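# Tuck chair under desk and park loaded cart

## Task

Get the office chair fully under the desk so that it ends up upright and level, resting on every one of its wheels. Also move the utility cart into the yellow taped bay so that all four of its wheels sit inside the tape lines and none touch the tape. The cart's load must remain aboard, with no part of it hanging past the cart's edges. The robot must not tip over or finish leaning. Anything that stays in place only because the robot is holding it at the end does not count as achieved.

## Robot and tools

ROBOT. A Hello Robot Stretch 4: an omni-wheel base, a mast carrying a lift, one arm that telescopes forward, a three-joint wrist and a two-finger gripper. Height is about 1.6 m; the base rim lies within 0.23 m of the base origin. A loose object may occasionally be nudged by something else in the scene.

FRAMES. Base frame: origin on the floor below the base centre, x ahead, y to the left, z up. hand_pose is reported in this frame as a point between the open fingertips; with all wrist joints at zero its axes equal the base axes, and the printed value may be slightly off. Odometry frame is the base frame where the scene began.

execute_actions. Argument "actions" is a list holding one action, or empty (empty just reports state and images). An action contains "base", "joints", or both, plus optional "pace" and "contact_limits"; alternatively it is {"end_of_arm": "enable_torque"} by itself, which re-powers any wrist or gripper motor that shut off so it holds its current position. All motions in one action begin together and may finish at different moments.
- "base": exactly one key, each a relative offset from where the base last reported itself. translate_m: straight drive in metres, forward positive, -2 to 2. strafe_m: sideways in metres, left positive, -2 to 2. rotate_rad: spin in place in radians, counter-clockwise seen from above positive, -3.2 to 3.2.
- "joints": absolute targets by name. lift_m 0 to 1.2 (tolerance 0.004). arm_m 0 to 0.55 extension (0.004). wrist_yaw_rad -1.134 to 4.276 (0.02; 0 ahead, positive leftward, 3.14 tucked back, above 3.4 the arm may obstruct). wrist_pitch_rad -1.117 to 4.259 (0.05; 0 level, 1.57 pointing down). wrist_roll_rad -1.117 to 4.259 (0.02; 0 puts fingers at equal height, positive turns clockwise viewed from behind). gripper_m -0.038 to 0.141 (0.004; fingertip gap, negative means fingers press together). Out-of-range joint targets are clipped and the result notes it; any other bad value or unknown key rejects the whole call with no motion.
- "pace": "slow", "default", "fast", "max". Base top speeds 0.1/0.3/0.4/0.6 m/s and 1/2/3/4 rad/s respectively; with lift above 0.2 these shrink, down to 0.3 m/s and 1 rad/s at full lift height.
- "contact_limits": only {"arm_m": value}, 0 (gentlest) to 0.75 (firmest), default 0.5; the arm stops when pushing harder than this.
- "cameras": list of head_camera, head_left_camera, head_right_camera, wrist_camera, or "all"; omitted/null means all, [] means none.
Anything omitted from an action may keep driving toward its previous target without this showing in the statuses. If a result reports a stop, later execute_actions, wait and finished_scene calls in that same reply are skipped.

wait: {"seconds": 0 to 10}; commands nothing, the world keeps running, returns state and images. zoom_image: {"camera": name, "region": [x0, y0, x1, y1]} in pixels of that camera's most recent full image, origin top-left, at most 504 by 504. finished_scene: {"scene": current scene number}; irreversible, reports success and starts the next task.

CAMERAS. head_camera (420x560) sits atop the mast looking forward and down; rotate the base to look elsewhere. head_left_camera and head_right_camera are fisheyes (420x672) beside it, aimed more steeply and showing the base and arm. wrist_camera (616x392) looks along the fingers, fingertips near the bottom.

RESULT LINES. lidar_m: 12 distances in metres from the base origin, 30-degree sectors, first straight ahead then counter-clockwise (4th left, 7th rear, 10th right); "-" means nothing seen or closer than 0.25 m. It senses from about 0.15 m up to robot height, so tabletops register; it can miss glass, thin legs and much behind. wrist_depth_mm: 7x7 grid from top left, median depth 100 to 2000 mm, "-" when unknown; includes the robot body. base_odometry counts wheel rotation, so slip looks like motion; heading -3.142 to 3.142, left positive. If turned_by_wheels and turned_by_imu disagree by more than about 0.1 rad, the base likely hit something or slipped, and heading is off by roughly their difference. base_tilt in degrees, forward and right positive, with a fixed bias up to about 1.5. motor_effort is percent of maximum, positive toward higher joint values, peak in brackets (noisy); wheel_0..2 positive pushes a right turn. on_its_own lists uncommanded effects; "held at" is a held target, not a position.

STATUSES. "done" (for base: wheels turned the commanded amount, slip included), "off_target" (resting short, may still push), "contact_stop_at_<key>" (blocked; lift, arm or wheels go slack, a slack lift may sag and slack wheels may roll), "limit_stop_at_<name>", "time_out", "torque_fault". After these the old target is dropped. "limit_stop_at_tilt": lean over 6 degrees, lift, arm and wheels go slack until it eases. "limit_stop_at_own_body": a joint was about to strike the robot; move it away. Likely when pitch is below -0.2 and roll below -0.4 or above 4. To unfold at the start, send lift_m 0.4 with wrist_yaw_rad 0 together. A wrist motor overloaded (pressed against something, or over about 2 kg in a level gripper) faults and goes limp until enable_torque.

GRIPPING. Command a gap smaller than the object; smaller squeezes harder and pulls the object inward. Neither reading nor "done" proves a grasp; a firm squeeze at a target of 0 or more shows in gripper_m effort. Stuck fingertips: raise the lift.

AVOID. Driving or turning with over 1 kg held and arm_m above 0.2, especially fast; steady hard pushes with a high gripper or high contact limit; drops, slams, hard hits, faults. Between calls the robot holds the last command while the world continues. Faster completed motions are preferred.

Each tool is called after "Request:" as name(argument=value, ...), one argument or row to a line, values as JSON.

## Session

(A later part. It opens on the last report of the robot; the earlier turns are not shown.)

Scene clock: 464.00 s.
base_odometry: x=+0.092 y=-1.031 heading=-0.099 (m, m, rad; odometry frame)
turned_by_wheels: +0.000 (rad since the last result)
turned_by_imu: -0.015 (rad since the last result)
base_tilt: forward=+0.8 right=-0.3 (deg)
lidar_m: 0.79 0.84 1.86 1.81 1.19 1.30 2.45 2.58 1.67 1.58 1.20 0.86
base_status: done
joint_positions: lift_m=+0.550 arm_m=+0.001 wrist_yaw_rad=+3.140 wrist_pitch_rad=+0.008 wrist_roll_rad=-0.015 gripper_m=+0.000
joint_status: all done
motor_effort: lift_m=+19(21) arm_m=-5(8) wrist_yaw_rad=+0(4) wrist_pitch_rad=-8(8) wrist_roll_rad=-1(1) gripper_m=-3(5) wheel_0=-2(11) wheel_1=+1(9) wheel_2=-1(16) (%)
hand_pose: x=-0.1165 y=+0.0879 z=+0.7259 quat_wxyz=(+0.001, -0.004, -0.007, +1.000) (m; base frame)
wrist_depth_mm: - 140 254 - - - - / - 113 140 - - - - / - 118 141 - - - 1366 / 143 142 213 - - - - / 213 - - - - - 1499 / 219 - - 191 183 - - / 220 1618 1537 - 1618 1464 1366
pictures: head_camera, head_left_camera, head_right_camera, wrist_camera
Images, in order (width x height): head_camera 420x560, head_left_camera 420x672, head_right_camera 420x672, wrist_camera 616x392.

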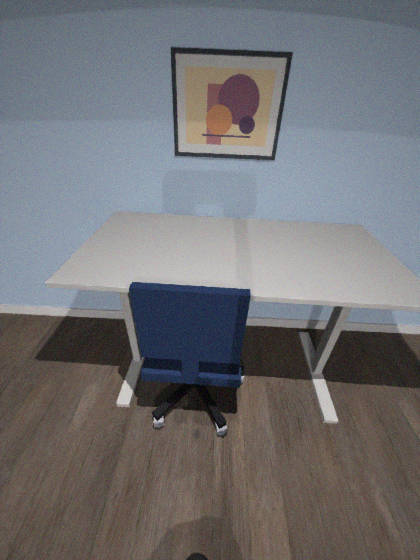

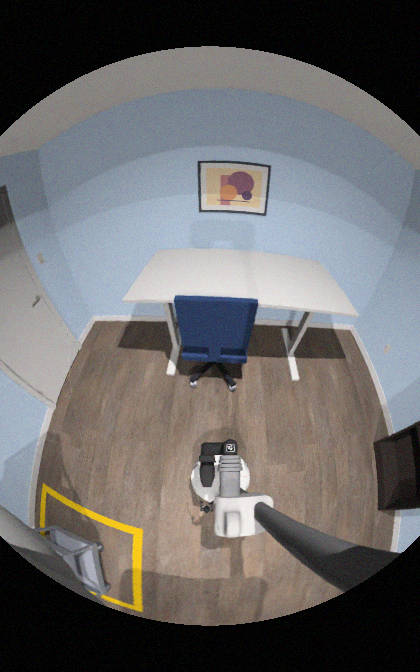

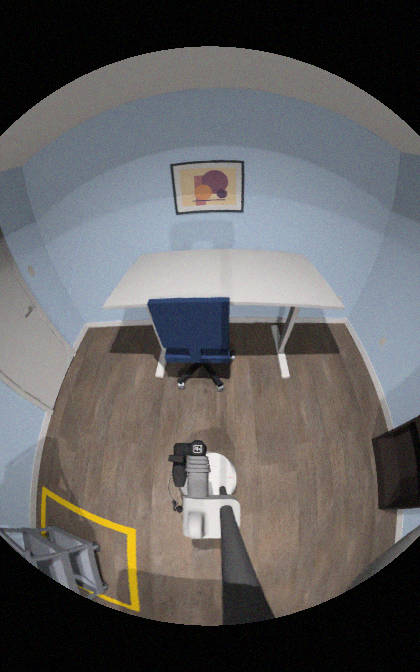

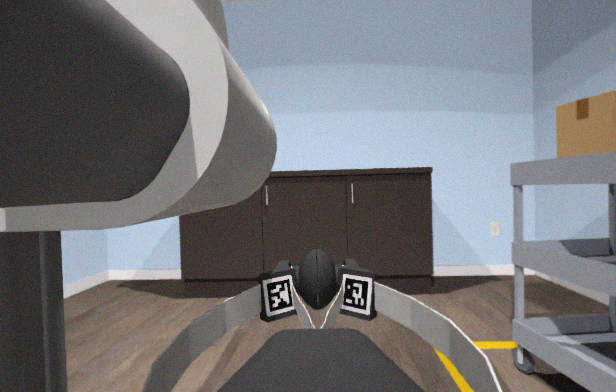

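Request:
execute_actions(
  actions=[
    {"base":{"strafe_m":-0.55}},
  ],
  cameras=[],
)

Request:
execute_actions(
  actions=[
    {"base":{"translate_m":0.4}},
  ],
  cameras=[],
)

Request:
execute_actions(
  actions=[
    {"base":{"rotate_rad":0.9}},
  ],
  cameras=["head_camera","head_left_camera"],
)

Scene clock: 485.83 s.
base_odometry: x=+0.038 y=-1.578 heading=-0.099 (m, m, rad; odometry frame)
turned_by_wheels: +0.000 (rad since the last result)
turned_by_imu: +0.001 (rad since the last result)
base_tilt: forward=+0.8 right=-0.4 (deg)
lidar_m: 0.82 0.88 1.25 2.35 1.67 2.56 2.47 1.92 1.11 1.03 1.43 0.84
base_status: done
joint_positions: lift_m=+0.550 arm_m=+0.001 wrist_yaw_rad=+3.140 wrist_pitch_rad=+0.008 wrist_roll_rad=-0.015 gripper_m=+0.000
joint_status: not commanded
motor_effort: lift_m=+19(19) arm_m=-5(5) wrist_yaw_rad=-2(0) wrist_pitch_rad=-8(8) wrist_roll_rad=+0(0) gripper_m=-5(4) wheel_0=+0(6) wheel_1=+0(11) wheel_2=+0(1) (%)
hand_pose: x=-0.1165 y=+0.0879 z=+0.7259 quat_wxyz=(+0.001, -0.004, -0.007, +1.000) (m; base frame)
wrist_depth_mm: - 140 254 - - - - / - 114 140 - - - - / - 118 141 - - - - / 143 142 213 - - - - / 211 - - - - - - / 220 - - 191 184 - - / 219 1708 1576 - 1618 1499 1618
pictures: none
No camera images: the call's "cameras" was empty. Leave "cameras" out to get every camera's image.

Scene clock: 488.63 s.
base_odometry: x=+0.436 y=-1.617 heading=-0.099 (m, m, rad; odometry frame)
turned_by_wheels: +0.000 (rad since the last result)
turned_by_imu: -0.001 (rad since the last result)
base_tilt: forward=+0.7 right=-0.3 (deg)
lidar_m: 0.42 0.44 0.59 2.32 1.88 2.04 2.89 1.54 1.10 1.38 1.44 0.45
base_status: done
joint_positions: lift_m=+0.550 arm_m=+0.001 wrist_yaw_rad=+3.140 wrist_pitch_rad=+0.008 wrist_roll_rad=-0.015 gripper_m=+0.000
joint_status: not commanded
motor_effort: lift_m=+19(19) arm_m=-5(5) wrist_yaw_rad=-1(1) wrist_pitch_rad=-6(8) wrist_roll_rad=+0(2) gripper_m=-5(4) wheel_0=+0(1) wheel_1=-1(4) wheel_2=+2(9) (%)
hand_pose: x=-0.1165 y=+0.0879 z=+0.7259 quat_wxyz=(+0.001, -0.004, -0.007, +1.000) (m; base frame)
wrist_depth_mm: - 141 255 - - - - / - 114 140 - - - - / - 118 141 - - - - / 143 142 214 - - - - / 213 - - - - - - / 220 - - 191 184 - - / 217 1618 1537 - 1618 1430 1576
pictures: none
No camera images: the call's "cameras" was empty. Leave "cameras" out to get every camera's image.

Scene clock: 490.27 s.
base_odometry: x=+0.436 y=-1.617 heading=+0.801 (m, m, rad; odometry frame)
turned_by_wheels: +0.900 (rad since the last result)
turned_by_imu: +0.917 (rad since the last result)
base_tilt: forward=+0.9 right=-0.4 (deg)
lidar_m: 0.56 1.21 1.95 1.88 2.84 2.28 1.16 1.11 1.41 0.46 0.41 0.43
base_status: done
joint_positions: lift_m=+0.550 arm_m=+0.001 wrist_yaw_rad=+3.140 wrist_pitch_rad=+0.008 wrist_roll_rad=-0.015 gripper_m=+0.000
joint_status: not commanded
motor_effort: lift_m=+19(20) arm_m=-5(5) wrist_yaw_rad=+0(1) wrist_pitch_rad=-7(7) wrist_roll_rad=-1(1) gripper_m=-4(5) wheel_0=-1(1) wheel_1=+0(9) wheel_2=+1(7) (%)
hand_pose: x=-0.1165 y=+0.0879 z=+0.7259 quat_wxyz=(+0.001, -0.004, -0.007, +1.000) (m; base frame)
wrist_depth_mm: - 140 254 1808 - - - / - 114 140 1863 - - - / - 118 141 1661 - - - / 143 142 213 1708 - - - / 212 1397 1537 1576 - - - / 218 1430 1255 192 183 - - / 220 1366 1366 - 1576 1464 1537
pictures: head_camera, head_left_camera
Images, in order (width x height): head_camera 420x560, head_left_camera 420x672.

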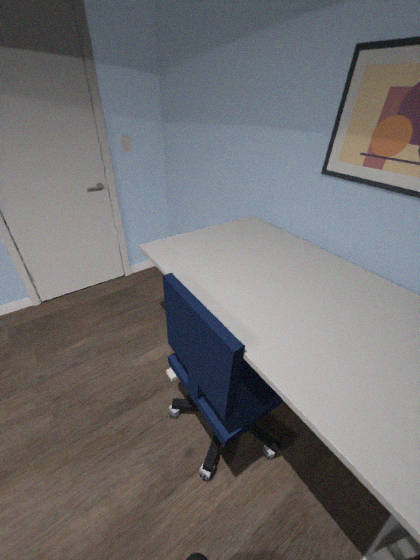

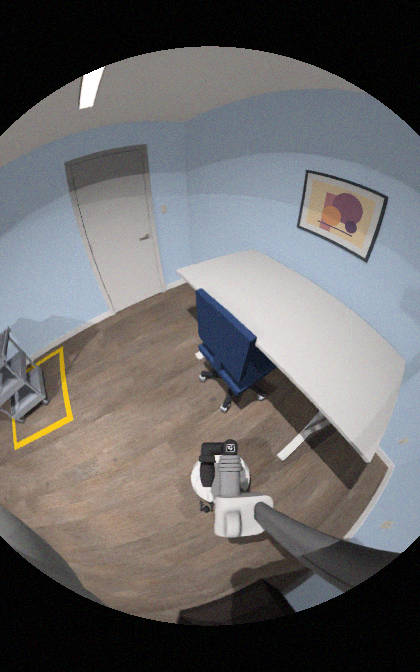

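Request:
finished_scene(
  scene=2,
)

The scene is finished: the task was done.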